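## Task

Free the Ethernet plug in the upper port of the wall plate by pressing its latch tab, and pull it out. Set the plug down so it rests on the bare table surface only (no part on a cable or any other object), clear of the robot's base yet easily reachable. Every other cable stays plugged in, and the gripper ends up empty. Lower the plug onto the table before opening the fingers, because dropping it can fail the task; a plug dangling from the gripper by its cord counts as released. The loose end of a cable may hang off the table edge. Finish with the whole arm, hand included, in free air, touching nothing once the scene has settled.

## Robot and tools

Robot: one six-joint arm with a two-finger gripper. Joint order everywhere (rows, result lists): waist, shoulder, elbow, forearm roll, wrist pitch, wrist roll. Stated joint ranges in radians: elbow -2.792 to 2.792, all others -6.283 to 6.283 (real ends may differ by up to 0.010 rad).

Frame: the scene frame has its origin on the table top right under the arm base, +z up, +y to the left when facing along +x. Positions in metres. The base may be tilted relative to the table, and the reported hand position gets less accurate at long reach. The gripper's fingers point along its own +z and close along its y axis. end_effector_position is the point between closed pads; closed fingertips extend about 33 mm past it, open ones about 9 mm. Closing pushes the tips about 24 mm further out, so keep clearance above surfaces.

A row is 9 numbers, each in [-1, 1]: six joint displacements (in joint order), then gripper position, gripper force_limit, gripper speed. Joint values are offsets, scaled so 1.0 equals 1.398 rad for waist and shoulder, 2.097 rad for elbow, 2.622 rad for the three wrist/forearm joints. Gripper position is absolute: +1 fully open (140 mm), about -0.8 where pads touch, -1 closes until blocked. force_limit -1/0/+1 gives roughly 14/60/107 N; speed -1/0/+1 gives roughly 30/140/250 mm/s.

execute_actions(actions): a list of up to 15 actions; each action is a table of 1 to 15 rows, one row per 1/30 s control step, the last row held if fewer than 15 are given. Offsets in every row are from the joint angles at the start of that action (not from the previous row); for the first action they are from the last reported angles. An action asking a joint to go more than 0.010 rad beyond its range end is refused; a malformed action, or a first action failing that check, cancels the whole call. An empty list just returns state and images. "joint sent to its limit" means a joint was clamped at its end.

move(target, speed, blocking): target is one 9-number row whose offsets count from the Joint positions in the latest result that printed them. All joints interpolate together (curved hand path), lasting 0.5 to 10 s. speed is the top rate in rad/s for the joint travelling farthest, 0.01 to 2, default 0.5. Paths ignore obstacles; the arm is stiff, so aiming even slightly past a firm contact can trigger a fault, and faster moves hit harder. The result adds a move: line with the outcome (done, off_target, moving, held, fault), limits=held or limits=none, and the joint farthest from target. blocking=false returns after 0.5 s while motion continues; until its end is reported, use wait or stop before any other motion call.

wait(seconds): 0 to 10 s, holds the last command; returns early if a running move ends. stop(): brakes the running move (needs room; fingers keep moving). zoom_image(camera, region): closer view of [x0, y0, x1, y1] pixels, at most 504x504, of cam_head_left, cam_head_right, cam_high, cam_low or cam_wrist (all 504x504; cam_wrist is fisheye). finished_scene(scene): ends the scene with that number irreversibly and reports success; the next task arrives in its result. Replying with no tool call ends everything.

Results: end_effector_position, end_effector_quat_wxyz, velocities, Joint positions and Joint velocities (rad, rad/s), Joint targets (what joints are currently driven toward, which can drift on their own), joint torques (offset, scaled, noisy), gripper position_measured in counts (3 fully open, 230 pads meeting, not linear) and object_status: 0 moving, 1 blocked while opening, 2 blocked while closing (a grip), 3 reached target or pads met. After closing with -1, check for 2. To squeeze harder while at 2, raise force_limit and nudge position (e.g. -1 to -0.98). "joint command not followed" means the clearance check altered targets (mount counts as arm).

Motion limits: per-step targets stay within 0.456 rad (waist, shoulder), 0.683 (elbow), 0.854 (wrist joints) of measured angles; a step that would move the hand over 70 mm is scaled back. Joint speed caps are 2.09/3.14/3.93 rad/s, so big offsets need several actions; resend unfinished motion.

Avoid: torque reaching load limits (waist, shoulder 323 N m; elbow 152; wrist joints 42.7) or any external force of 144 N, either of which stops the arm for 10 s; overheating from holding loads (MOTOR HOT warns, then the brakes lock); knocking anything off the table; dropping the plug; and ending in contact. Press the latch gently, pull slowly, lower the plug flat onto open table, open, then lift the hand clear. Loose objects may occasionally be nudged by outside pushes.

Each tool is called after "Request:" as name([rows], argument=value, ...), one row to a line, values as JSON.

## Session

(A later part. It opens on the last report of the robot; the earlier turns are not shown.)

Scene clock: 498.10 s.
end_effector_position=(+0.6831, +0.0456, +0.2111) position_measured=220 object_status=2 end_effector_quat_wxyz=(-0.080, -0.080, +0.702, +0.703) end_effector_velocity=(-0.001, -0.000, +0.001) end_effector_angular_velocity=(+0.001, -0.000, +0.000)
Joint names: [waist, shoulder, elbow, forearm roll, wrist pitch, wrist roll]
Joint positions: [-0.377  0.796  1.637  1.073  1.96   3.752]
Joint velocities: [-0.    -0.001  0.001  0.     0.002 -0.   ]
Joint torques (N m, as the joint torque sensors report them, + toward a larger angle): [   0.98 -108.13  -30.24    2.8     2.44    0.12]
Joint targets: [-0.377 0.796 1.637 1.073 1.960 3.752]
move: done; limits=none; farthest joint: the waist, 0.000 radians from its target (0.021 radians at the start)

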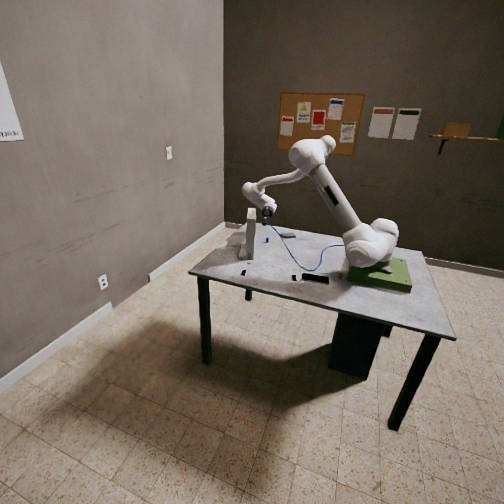

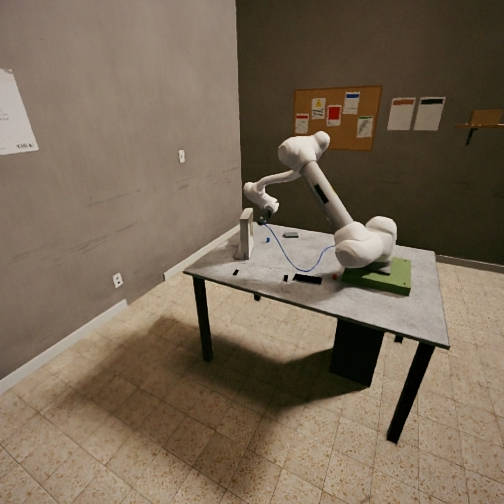

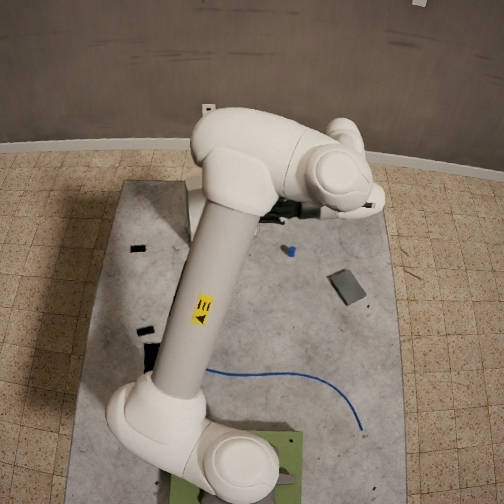

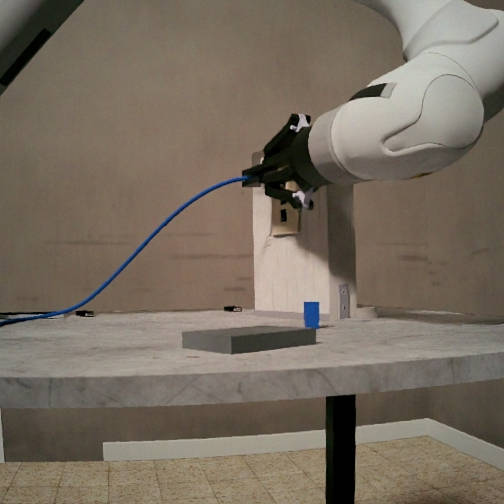

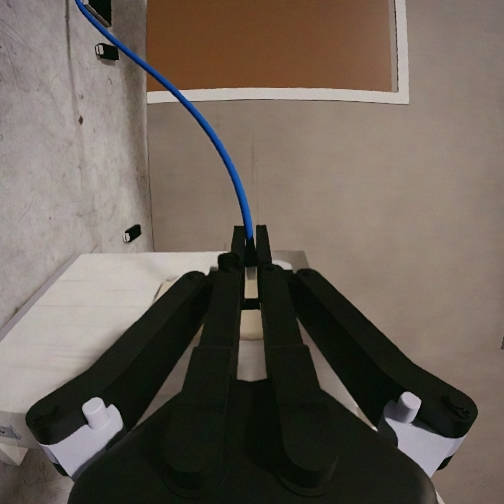

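Request:
move(target=[0.1857, -0.1891, 0.0694, -0.3341, -0.2431, 0.4777, -1, -0.4, -0.6], speed=0.6)

Scene clock: 548.93 s.
end_effector_position=(+0.5799, +0.0198, +0.0696) position_measured=220 object_status=2 end_effector_quat_wxyz=(-0.250, +0.250, +0.933, +0.068) end_effector_velocity=(+0.001, -0.001, +0.001) end_effector_angular_velocity=(-0.001, -0.003, -0.002)
Joint names: [waist, shoulder, elbow, forearm roll, wrist pitch, wrist roll]
Joint positions: [-0.118  0.532  1.783  0.197  1.323  5.004]
Joint velocities: [-0.001 -0.002 -0.     0.    -0.001  0.001]
Joint torques (N m, as the joint torque sensors report them, + toward a larger angle): [  0.78 -87.26 -31.97   3.76   1.28   0.09]
Joint targets: [-0.118 0.532 1.783 0.197 1.323 5.004]
move: done; limits=none; farthest joint: the waist, 0.000 radians from its target (0.260 radians at the start)

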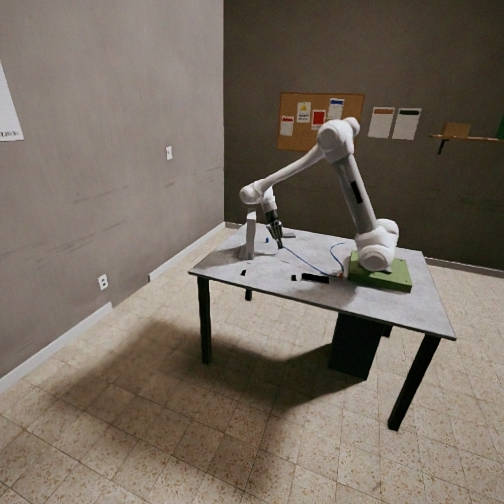

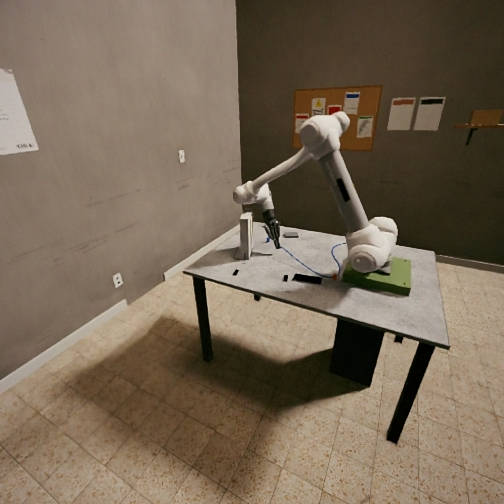

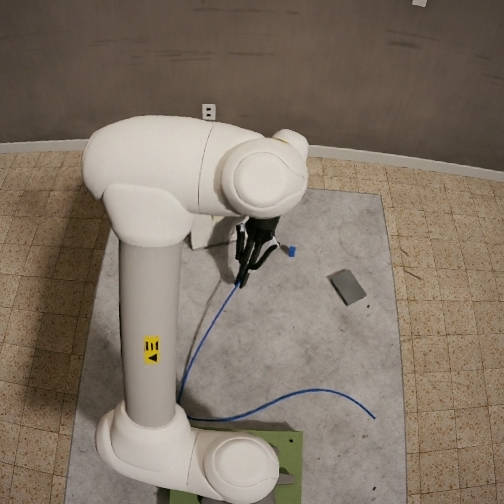

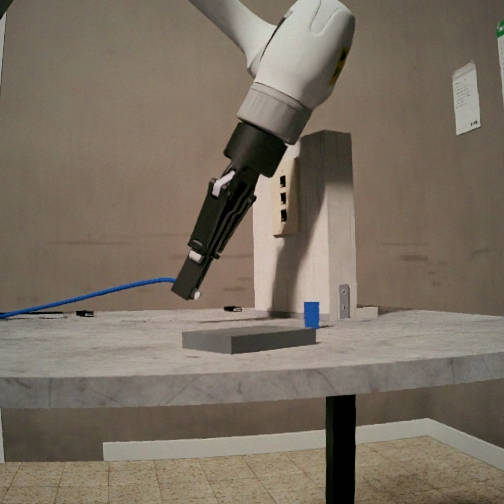

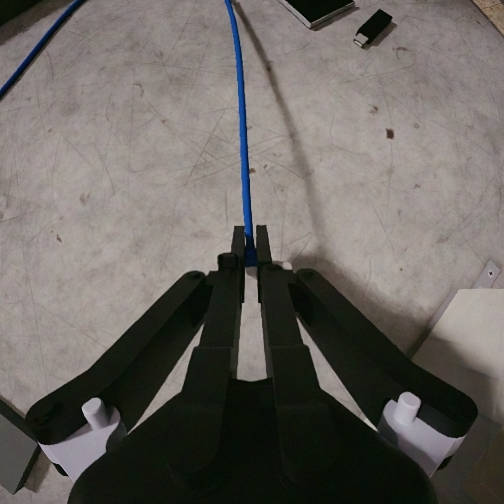

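Request:
zoom_image(camera="cam_low", region=[140, 240, 240, 330])

Request:
zoom_image(camera="cam_head_left", region=[220, 170, 320, 270])

Region (140, 240, 240, 330) of cam_low's 504x504 image, scaled by 5.040, with more detail than that image has; it fills the top 454 rows of this view, and the rest is white.

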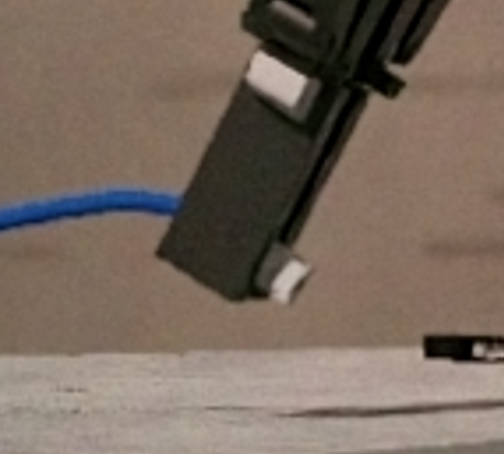

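Region (220, 170, 320, 270) of cam_head_left's 504x504 image, scaled by 5.040, with more detail than that image has.

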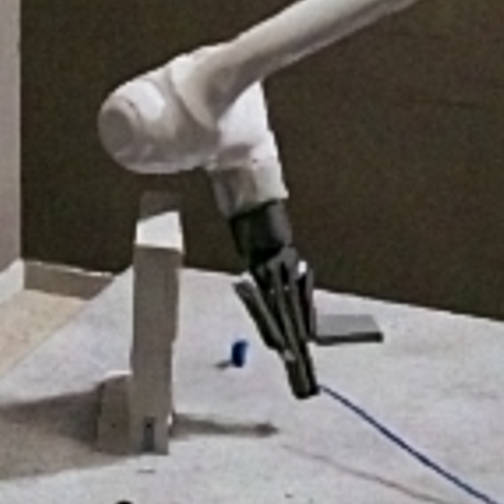

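Request:
move(target=[-0.01187, -0.04546, 0.08407, -0.00057, -0.04132, -0.01331, -1, -0.4, -0.6], speed=0.25)

Request:
zoom_image(camera="cam_low", region=[60, 240, 200, 350])

Scene clock: 579.90 s.
end_effector_position=(+0.4999, +0.0198, +0.0446) position_measured=220 object_status=2 end_effector_quat_wxyz=(-0.250, +0.250, +0.933, +0.068) end_effector_velocity=(-0.000, +0.000, +0.000) end_effector_angular_velocity=(-0.001, +0.000, +0.000)
Joint names: [waist, shoulder, elbow, forearm roll, wrist pitch, wrist roll]
Joint positions: [-0.134  0.469  1.959  0.196  1.214  4.969]
Joint velocities: [ 0.001 -0.     0.    -0.    -0.     0.001]
Joint torques (N m, as the joint torque sensors report them, + toward a larger angle): [  0.75 -78.49 -28.55   3.17   1.48   0.13]
Joint targets: [-0.134 0.469 1.959 0.196 1.214 4.969]
move: done; limits=none; farthest joint: the waist, 0.000 radians from its target (0.017 radians at the start)

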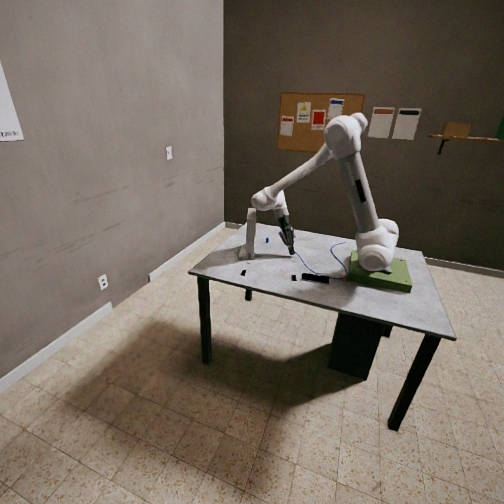

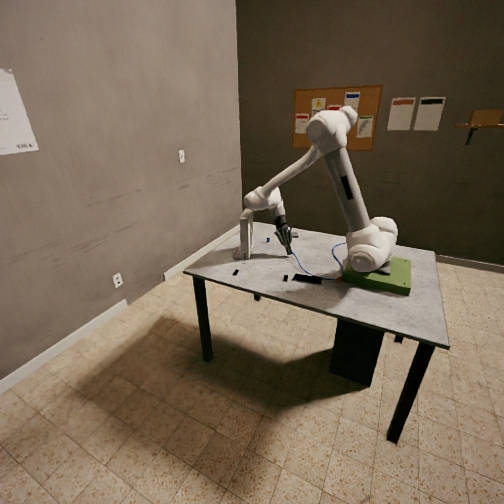

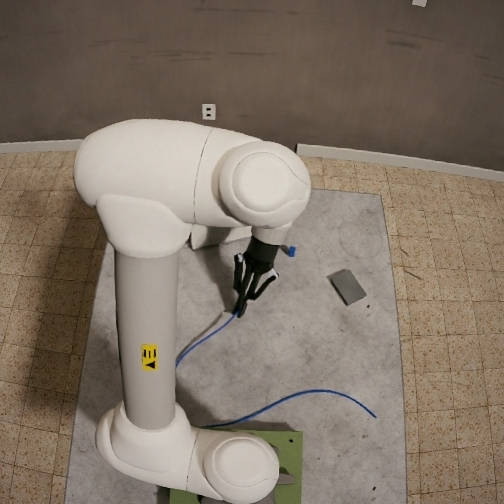

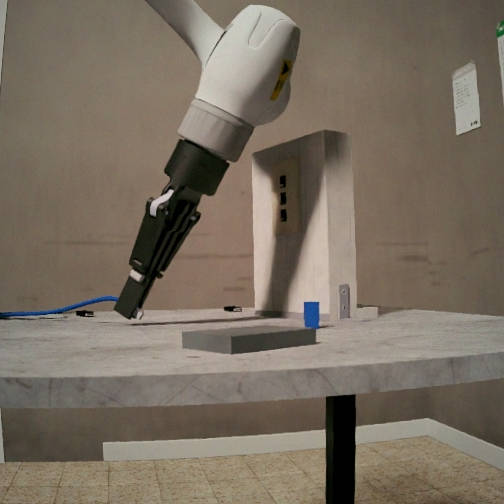

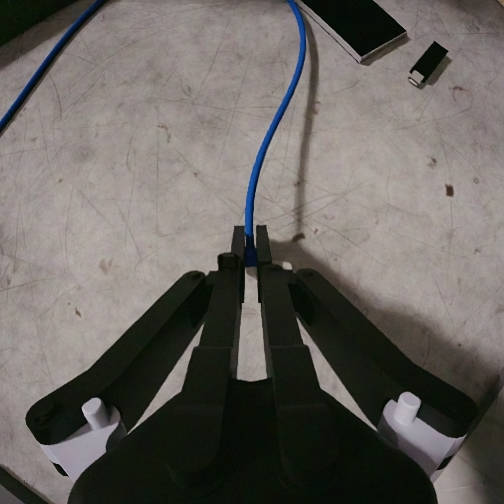

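Region (60, 240, 200, 350) of cam_low's 504x504 image, scaled by 3.600, with more detail than that image has; it fills the top 396 rows of this view, and the rest is white.

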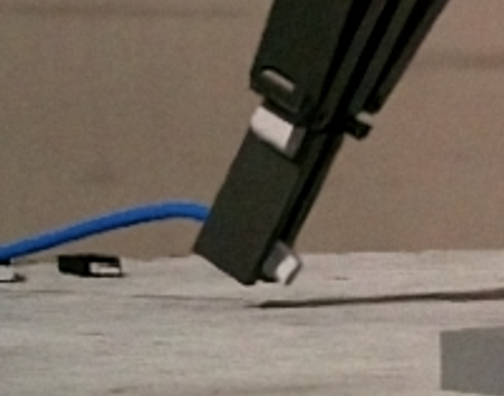

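Request:
move(target=[0, 0.00471, 0.00097, 0.00024, -0.00322, -0.00068, -1, -0.4, -0.6], speed=0.02)

Request:
zoom_image(camera="cam_low", region=[90, 270, 170, 340])

Scene clock: 592.50 s.
end_effector_position=(+0.4999, +0.0198, +0.0396) position_measured=220 object_status=2 end_effector_quat_wxyz=(-0.250, +0.250, +0.933, +0.068) end_effector_velocity=(-0.001, +0.000, -0.001) end_effector_angular_velocity=(+0.001, +0.002, +0.000)
Joint names: [waist, shoulder, elbow, forearm roll, wrist pitch, wrist roll]
Joint positions: [-0.134  0.475  1.961  0.196  1.206  4.967]
Joint velocities: [ 0.     0.001  0.001  0.001 -0.    -0.   ]
Joint torques (N m, as the joint torque sensors report them, + toward a larger angle): [  1.   -77.5  -28.36   3.24   1.36   0.03]
Joint targets: [-0.134 0.475 1.961 0.196 1.206 4.967]
move: done; limits=none; farthest joint: the waist, 0.000 radians from its target (0.000 radians at the start)

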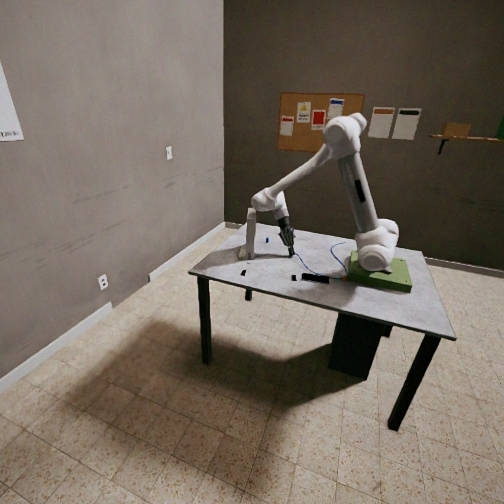

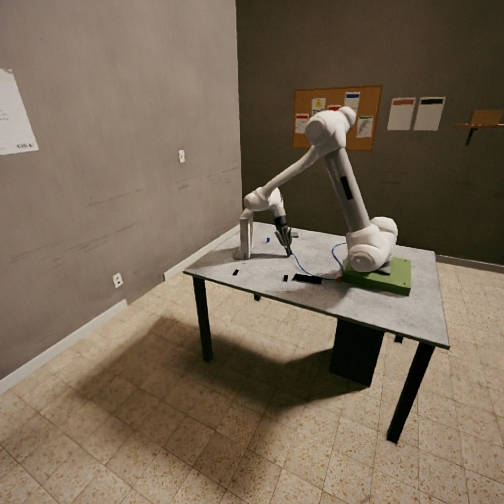

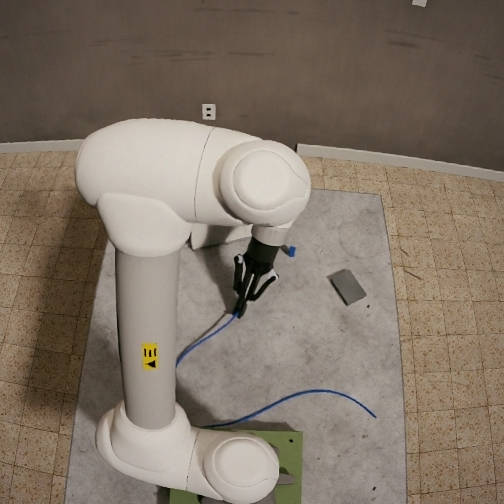

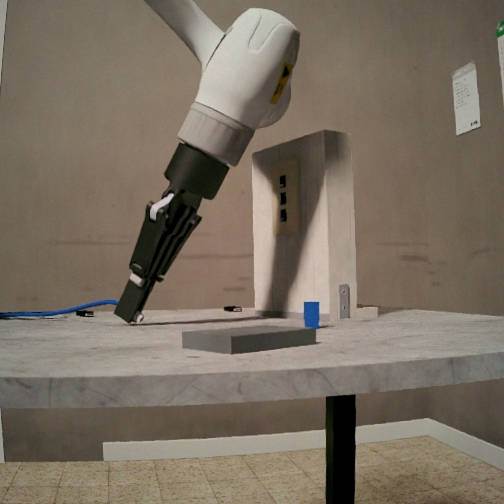

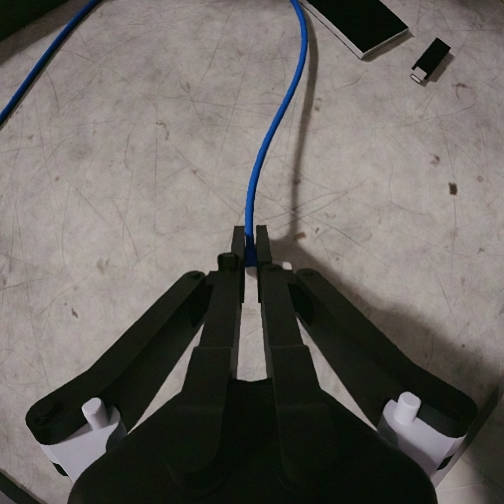

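Region (90, 270, 170, 340) of cam_low's 504x504 image, scaled by 6.300, with more detail than that image has; it fills the top 441 rows of this view, and the rest is white.

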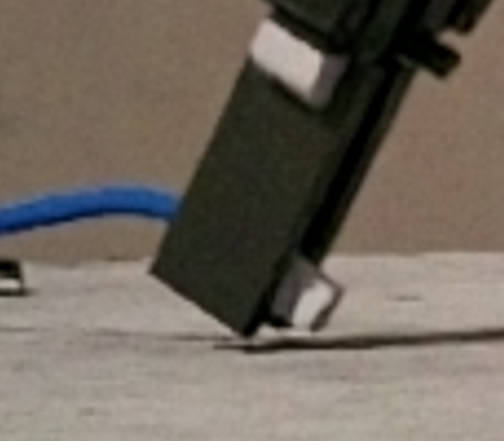

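Request:
move(target=[0, 0.00188, 0.00039, 0.0001, -0.00129, -0.00027, -1, -0.4, -0.6], speed=0.01)

Request:
zoom_image(camera="cam_low", region=[90, 270, 170, 340])

Scene clock: 602.07 s.
end_effector_position=(+0.4999, +0.0198, +0.0376) position_measured=220 object_status=2 end_effector_quat_wxyz=(-0.250, +0.250, +0.933, +0.068) end_effector_velocity=(-0.000, +0.000, +0.000) end_effector_angular_velocity=(+0.000, +0.001, +0.001)
Joint names: [waist, shoulder, elbow, forearm roll, wrist pitch, wrist roll]
Joint positions: [-0.134  0.478  1.962  0.197  1.203  4.967]
Joint velocities: [ 0.    -0.     0.    -0.     0.001 -0.   ]
Joint torques (N m, as the joint torque sensors report them, + toward a larger angle): [ -0.16 -78.73 -28.05   3.31   1.41   0.09]
Joint targets: [-0.134 0.478 1.962 0.197 1.203 4.967]
move: done; limits=none; farthest joint: the waist, 0.000 radians from its target (0.000 radians at the start)

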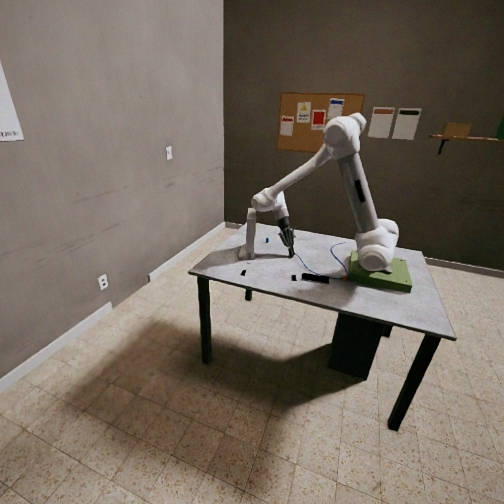

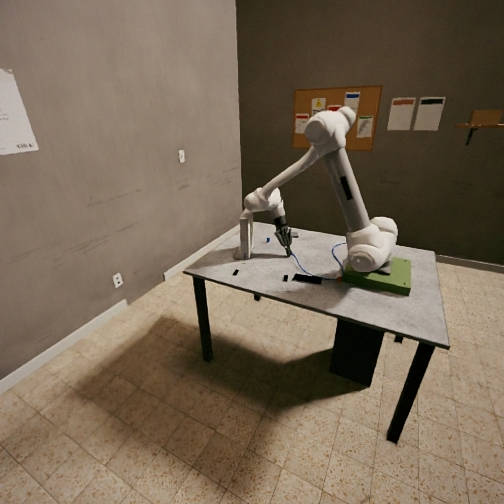

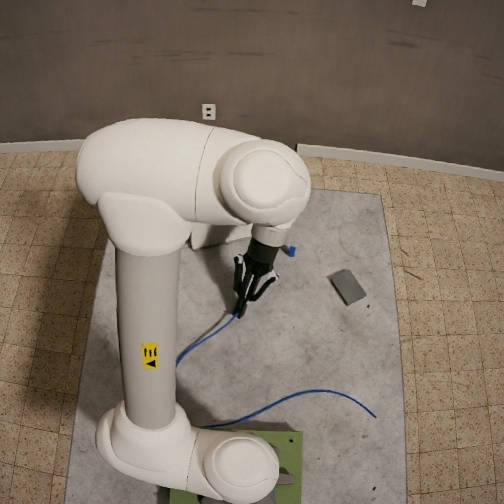

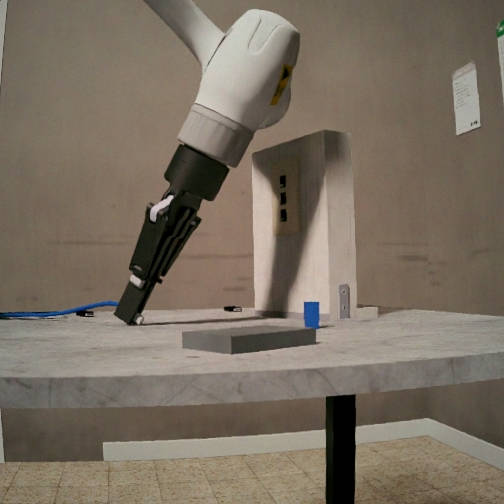

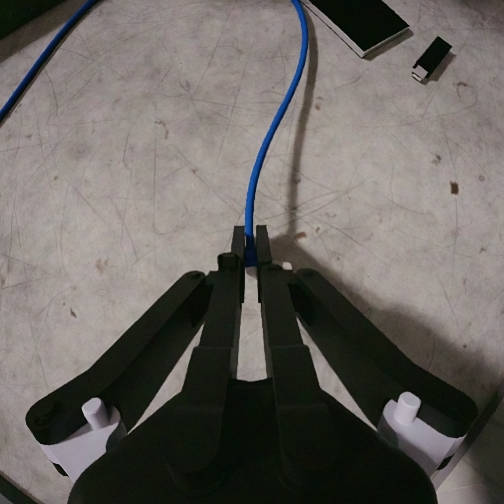

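Region (90, 270, 170, 340) of cam_low's 504x504 image, scaled by 6.300, with more detail than that image has; it fills the top 441 rows of this view, and the rest is white.

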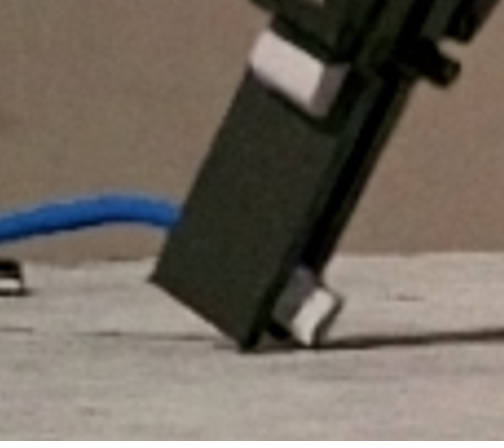

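Request:
move(target=[0, 0.00075, 0.00016, 0.00004, -0.00052, -0.00011, -1, -0.4, -0.6], speed=0.01)

Scene clock: 610.57 s.
end_effector_position=(+0.4999, +0.0198, +0.0368) position_measured=220 object_status=2 end_effector_quat_wxyz=(-0.250, +0.250, +0.933, +0.068) end_effector_velocity=(-0.001, +0.000, -0.001) end_effector_angular_velocity=(+0.001, +0.003, +0.001)
Joint names: [waist, shoulder, elbow, forearm roll, wrist pitch, wrist roll]
Joint positions: [-0.134  0.479  1.962  0.197  1.201  4.966]
Joint velocities: [ 0.     0.001  0.    -0.     0.002 -0.001]
Joint torques (N m, as the joint torque sensors report them, + toward a larger angle): [  1.22 -78.41 -28.38   3.42   1.6    0.12]
Joint targets: [-0.134 0.479 1.962 0.197 1.201 4.966]
move: done; limits=none; farthest joint: the waist, 0.000 radians from its target (0.000 radians at the start)

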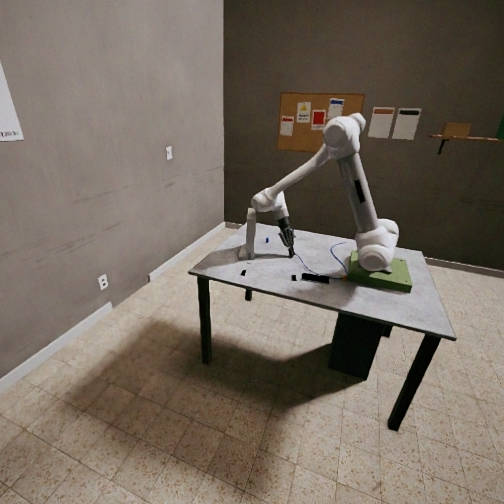

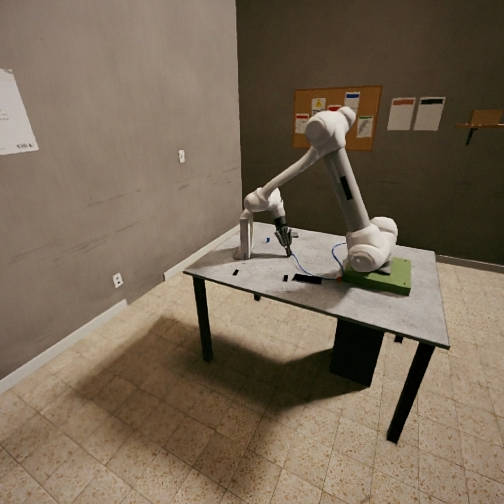

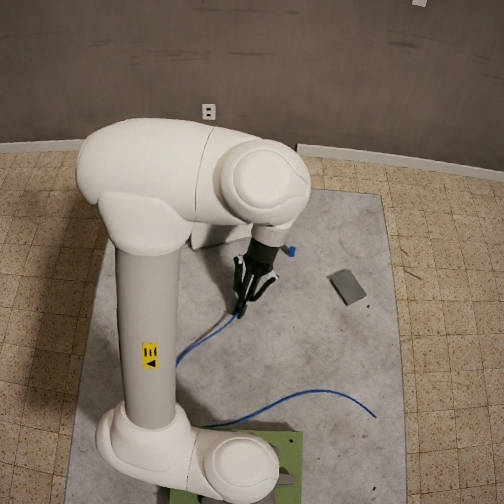

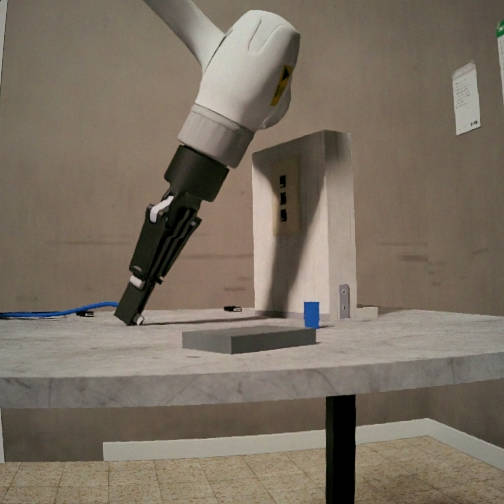

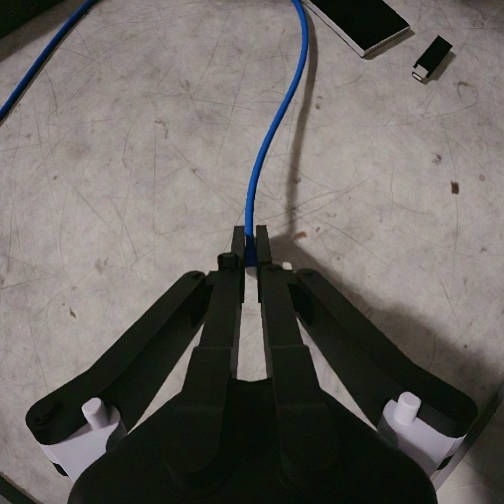

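Request:
move(target=[0, 0.00047, 0.0001, 0.00002, -0.00032, -0.00007, -1, -0.4, -0.6], speed=0.01)

Request:
execute_actions([
  [[0,0,0,0,0,0,-0.4,-0.4,-1]],
  [[0,0,0,0,0,0,-0.4,-0.4,-1]],
])

Request:
zoom_image(camera="cam_low", region=[70, 260, 190, 340])

Scene clock: 618.77 s.
end_effector_position=(+0.4999, +0.0198, +0.0363) position_measured=220 object_status=2 end_effector_quat_wxyz=(-0.250, +0.250, +0.933, +0.068) end_effector_velocity=(-0.000, +0.000, +0.000) end_effector_angular_velocity=(+0.000, +0.000, +0.000)
Joint names: [waist, shoulder, elbow, forearm roll, wrist pitch, wrist roll]
Joint positions: [-0.134  0.479  1.962  0.197  1.2    4.966]
Joint velocities: [ 0.    -0.001  0.     0.     0.001  0.   ]
Joint torques (N m, as the joint torque sensors report them, + toward a larger angle): [  0.32 -78.29 -28.27   3.34   1.56   0.1 ]
Joint targets: [-0.134 0.479 1.962 0.197 1.200 4.966]
move: done; limits=none; farthest joint: the waist, 0.000 radians from its target (0.000 radians at the start)

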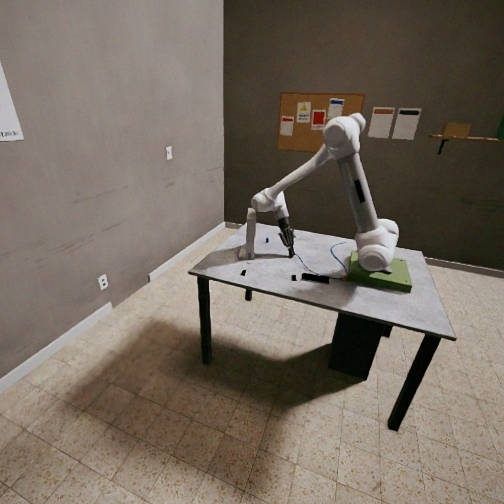

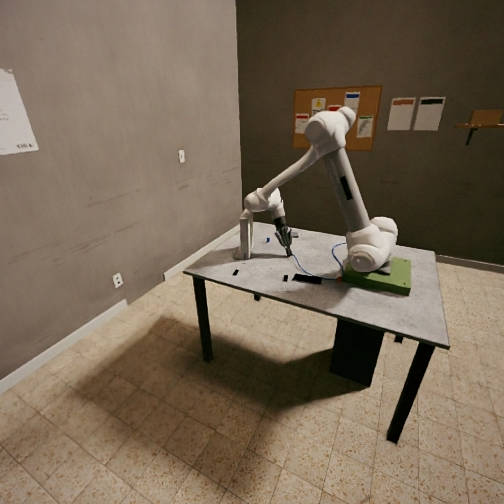

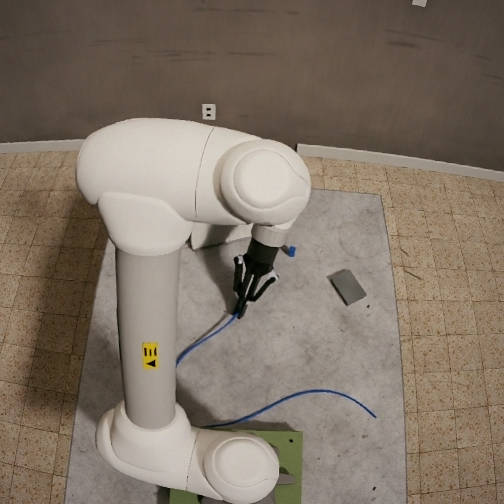

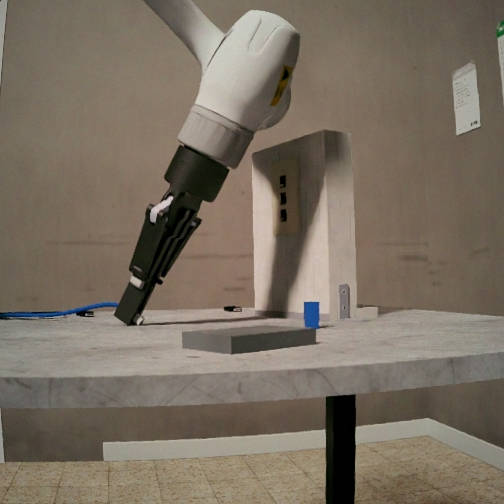

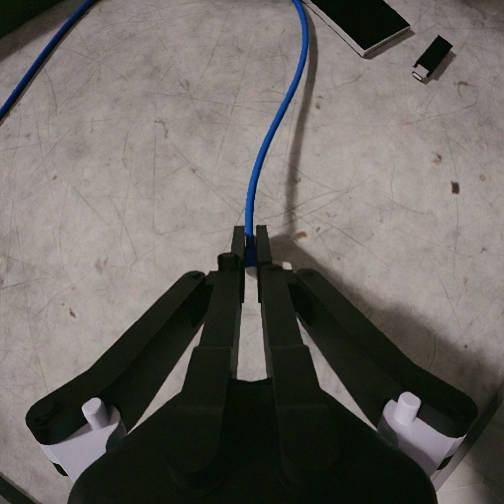

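Scene clock: 619.77 s.
end_effector_position=(+0.4999, +0.0198, +0.0363) position_measured=179 object_status=0 end_effector_quat_wxyz=(-0.250, +0.250, +0.933, +0.068) end_effector_velocity=(-0.000, +0.000, -0.000) end_effector_angular_velocity=(+0.000, +0.000, -0.000)
Joint names: [waist, shoulder, elbow, forearm roll, wrist pitch, wrist roll]
Joint positions: [-0.134  0.479  1.962  0.197  1.2    4.966]
Joint velocities: [ 0.001  0.001  0.001  0.    -0.001  0.   ]
Joint torques (N m, as the joint torque sensors report them, + toward a larger angle): [  0.93 -77.41 -28.55   3.1    1.08   0.02]
Joint targets: [-0.134 0.479 1.962 0.197 1.200 4.966]

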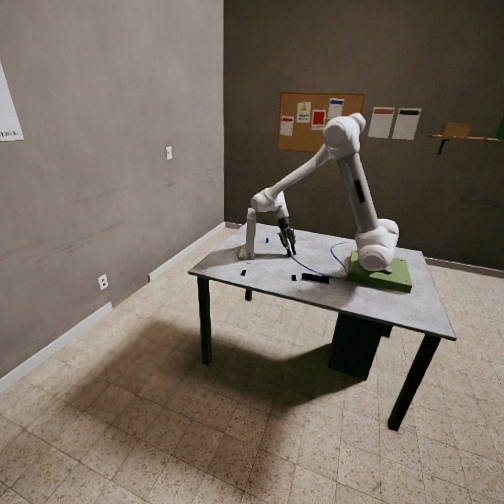

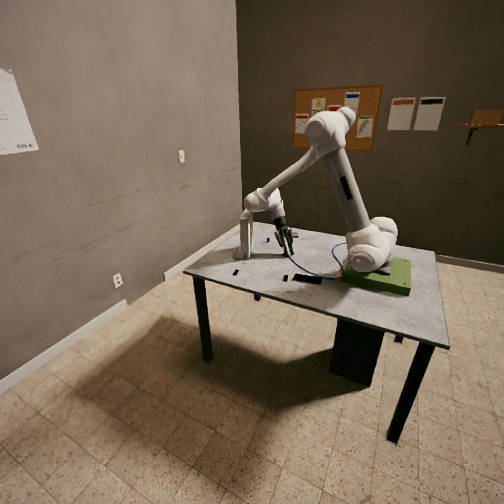

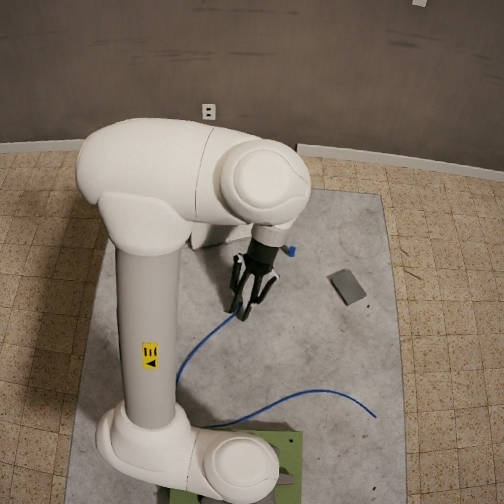

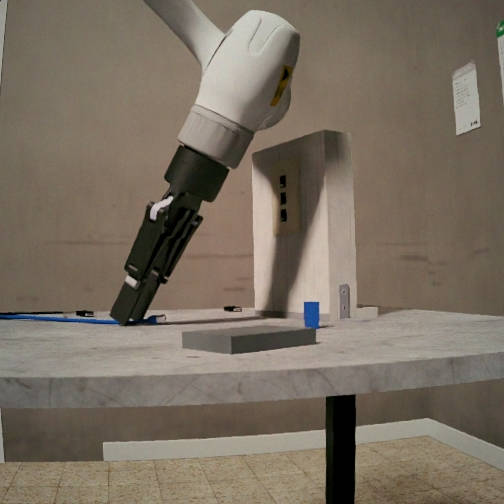

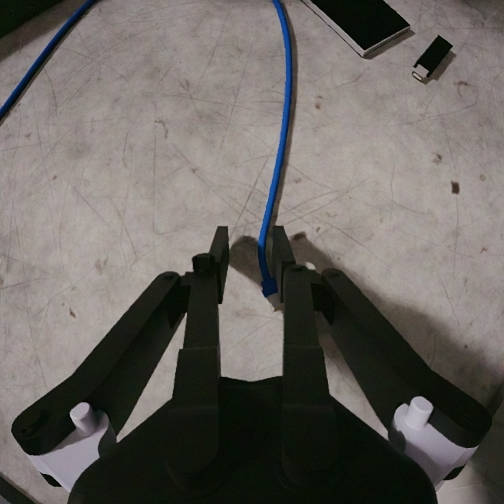

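Region (70, 260, 190, 340) of cam_low's 504x504 image, scaled by 4.200, with more detail than that image has.

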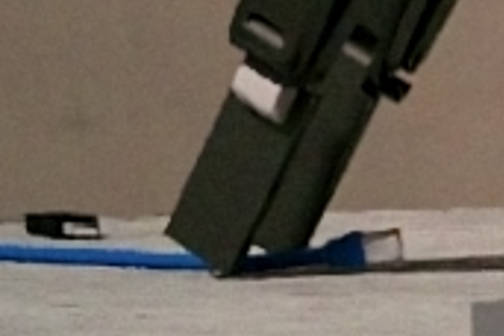

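Request:
move(target=[0, -0.0942, -0.0195, -0.0048, 0.0645, 0.0137, -0.4, -0.4, -1], speed=0.25)

Scene clock: 625.17 s.
end_effector_position=(+0.4931, +0.0199, +0.1370) position_measured=179 object_status=3 end_effector_quat_wxyz=(-0.250, +0.250, +0.933, +0.066) end_effector_velocity=(+0.000, -0.000, -0.000) end_effector_angular_velocity=(-0.001, -0.001, -0.000)
Joint names: [waist, shoulder, elbow, forearm roll, wrist pitch, wrist roll]
Joint positions: [-0.134  0.348  1.921  0.184  1.369  5.002]
Joint velocities: [ 0.    -0.    -0.    -0.001 -0.001  0.001]
Joint torques (N m, as the joint torque sensors report them, + toward a larger angle): [  0.93 -69.96 -33.36   3.7    1.25   0.08]
Joint targets: [-0.134 0.348 1.921 0.184 1.369 5.002]
move: done; limits=none; farthest joint: the shoulder, 0.001 radians from its target (0.132 radians at the start)

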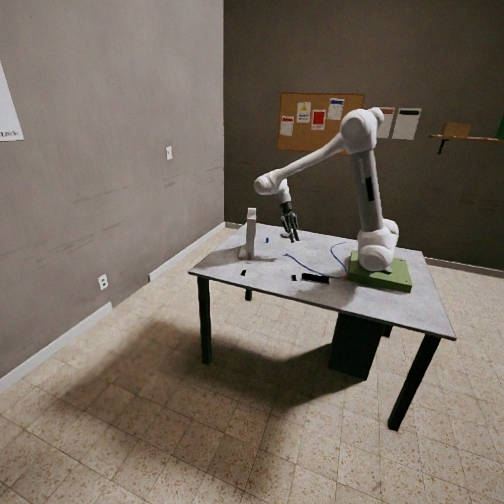

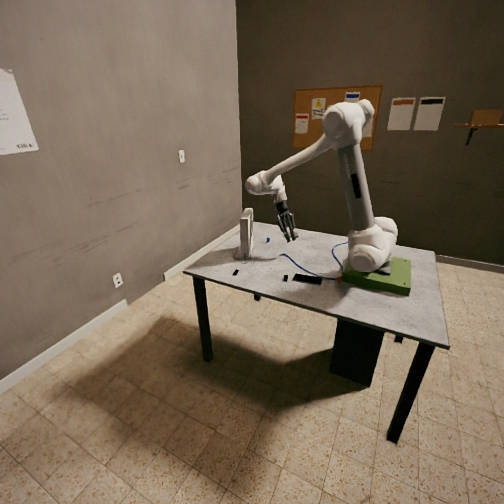

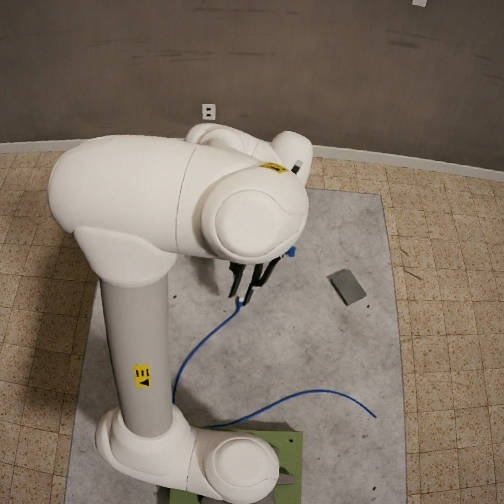

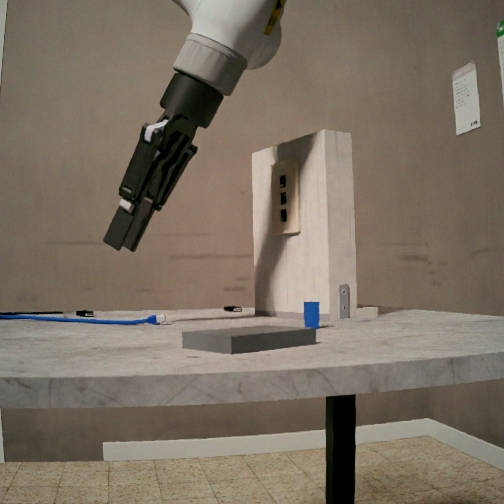

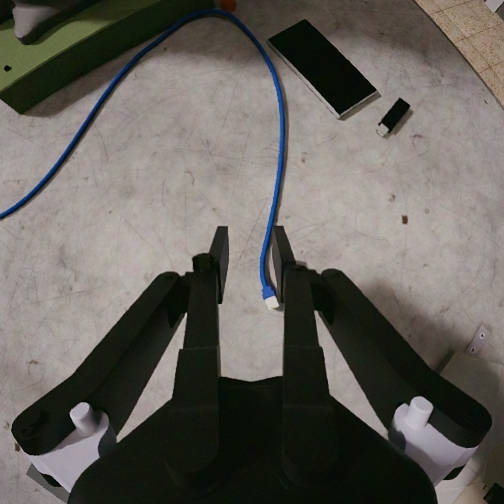

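Request:
zoom_image(camera="cam_wrist", region=[100, 0, 300, 100])

Request:
zoom_image(camera="cam_head_left", region=[270, 230, 420, 300])

Region (100, 0, 300, 100) of cam_wrist's 504x504 image, scaled by 2.520, with more detail than that image has.

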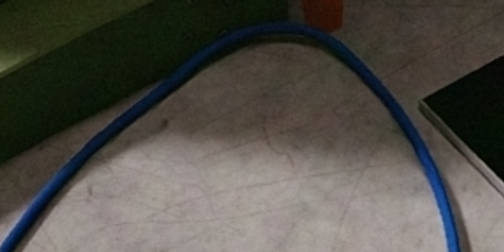

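Region (270, 230, 420, 300) of cam_head_left's 504x504 image, scaled by 3.360, with more detail than that image has; it fills the top 235 rows of this view, and the rest is white.

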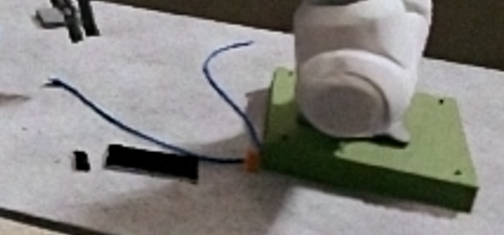

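Request:
finished_scene(scene=1)

The scene is finished: the task was done.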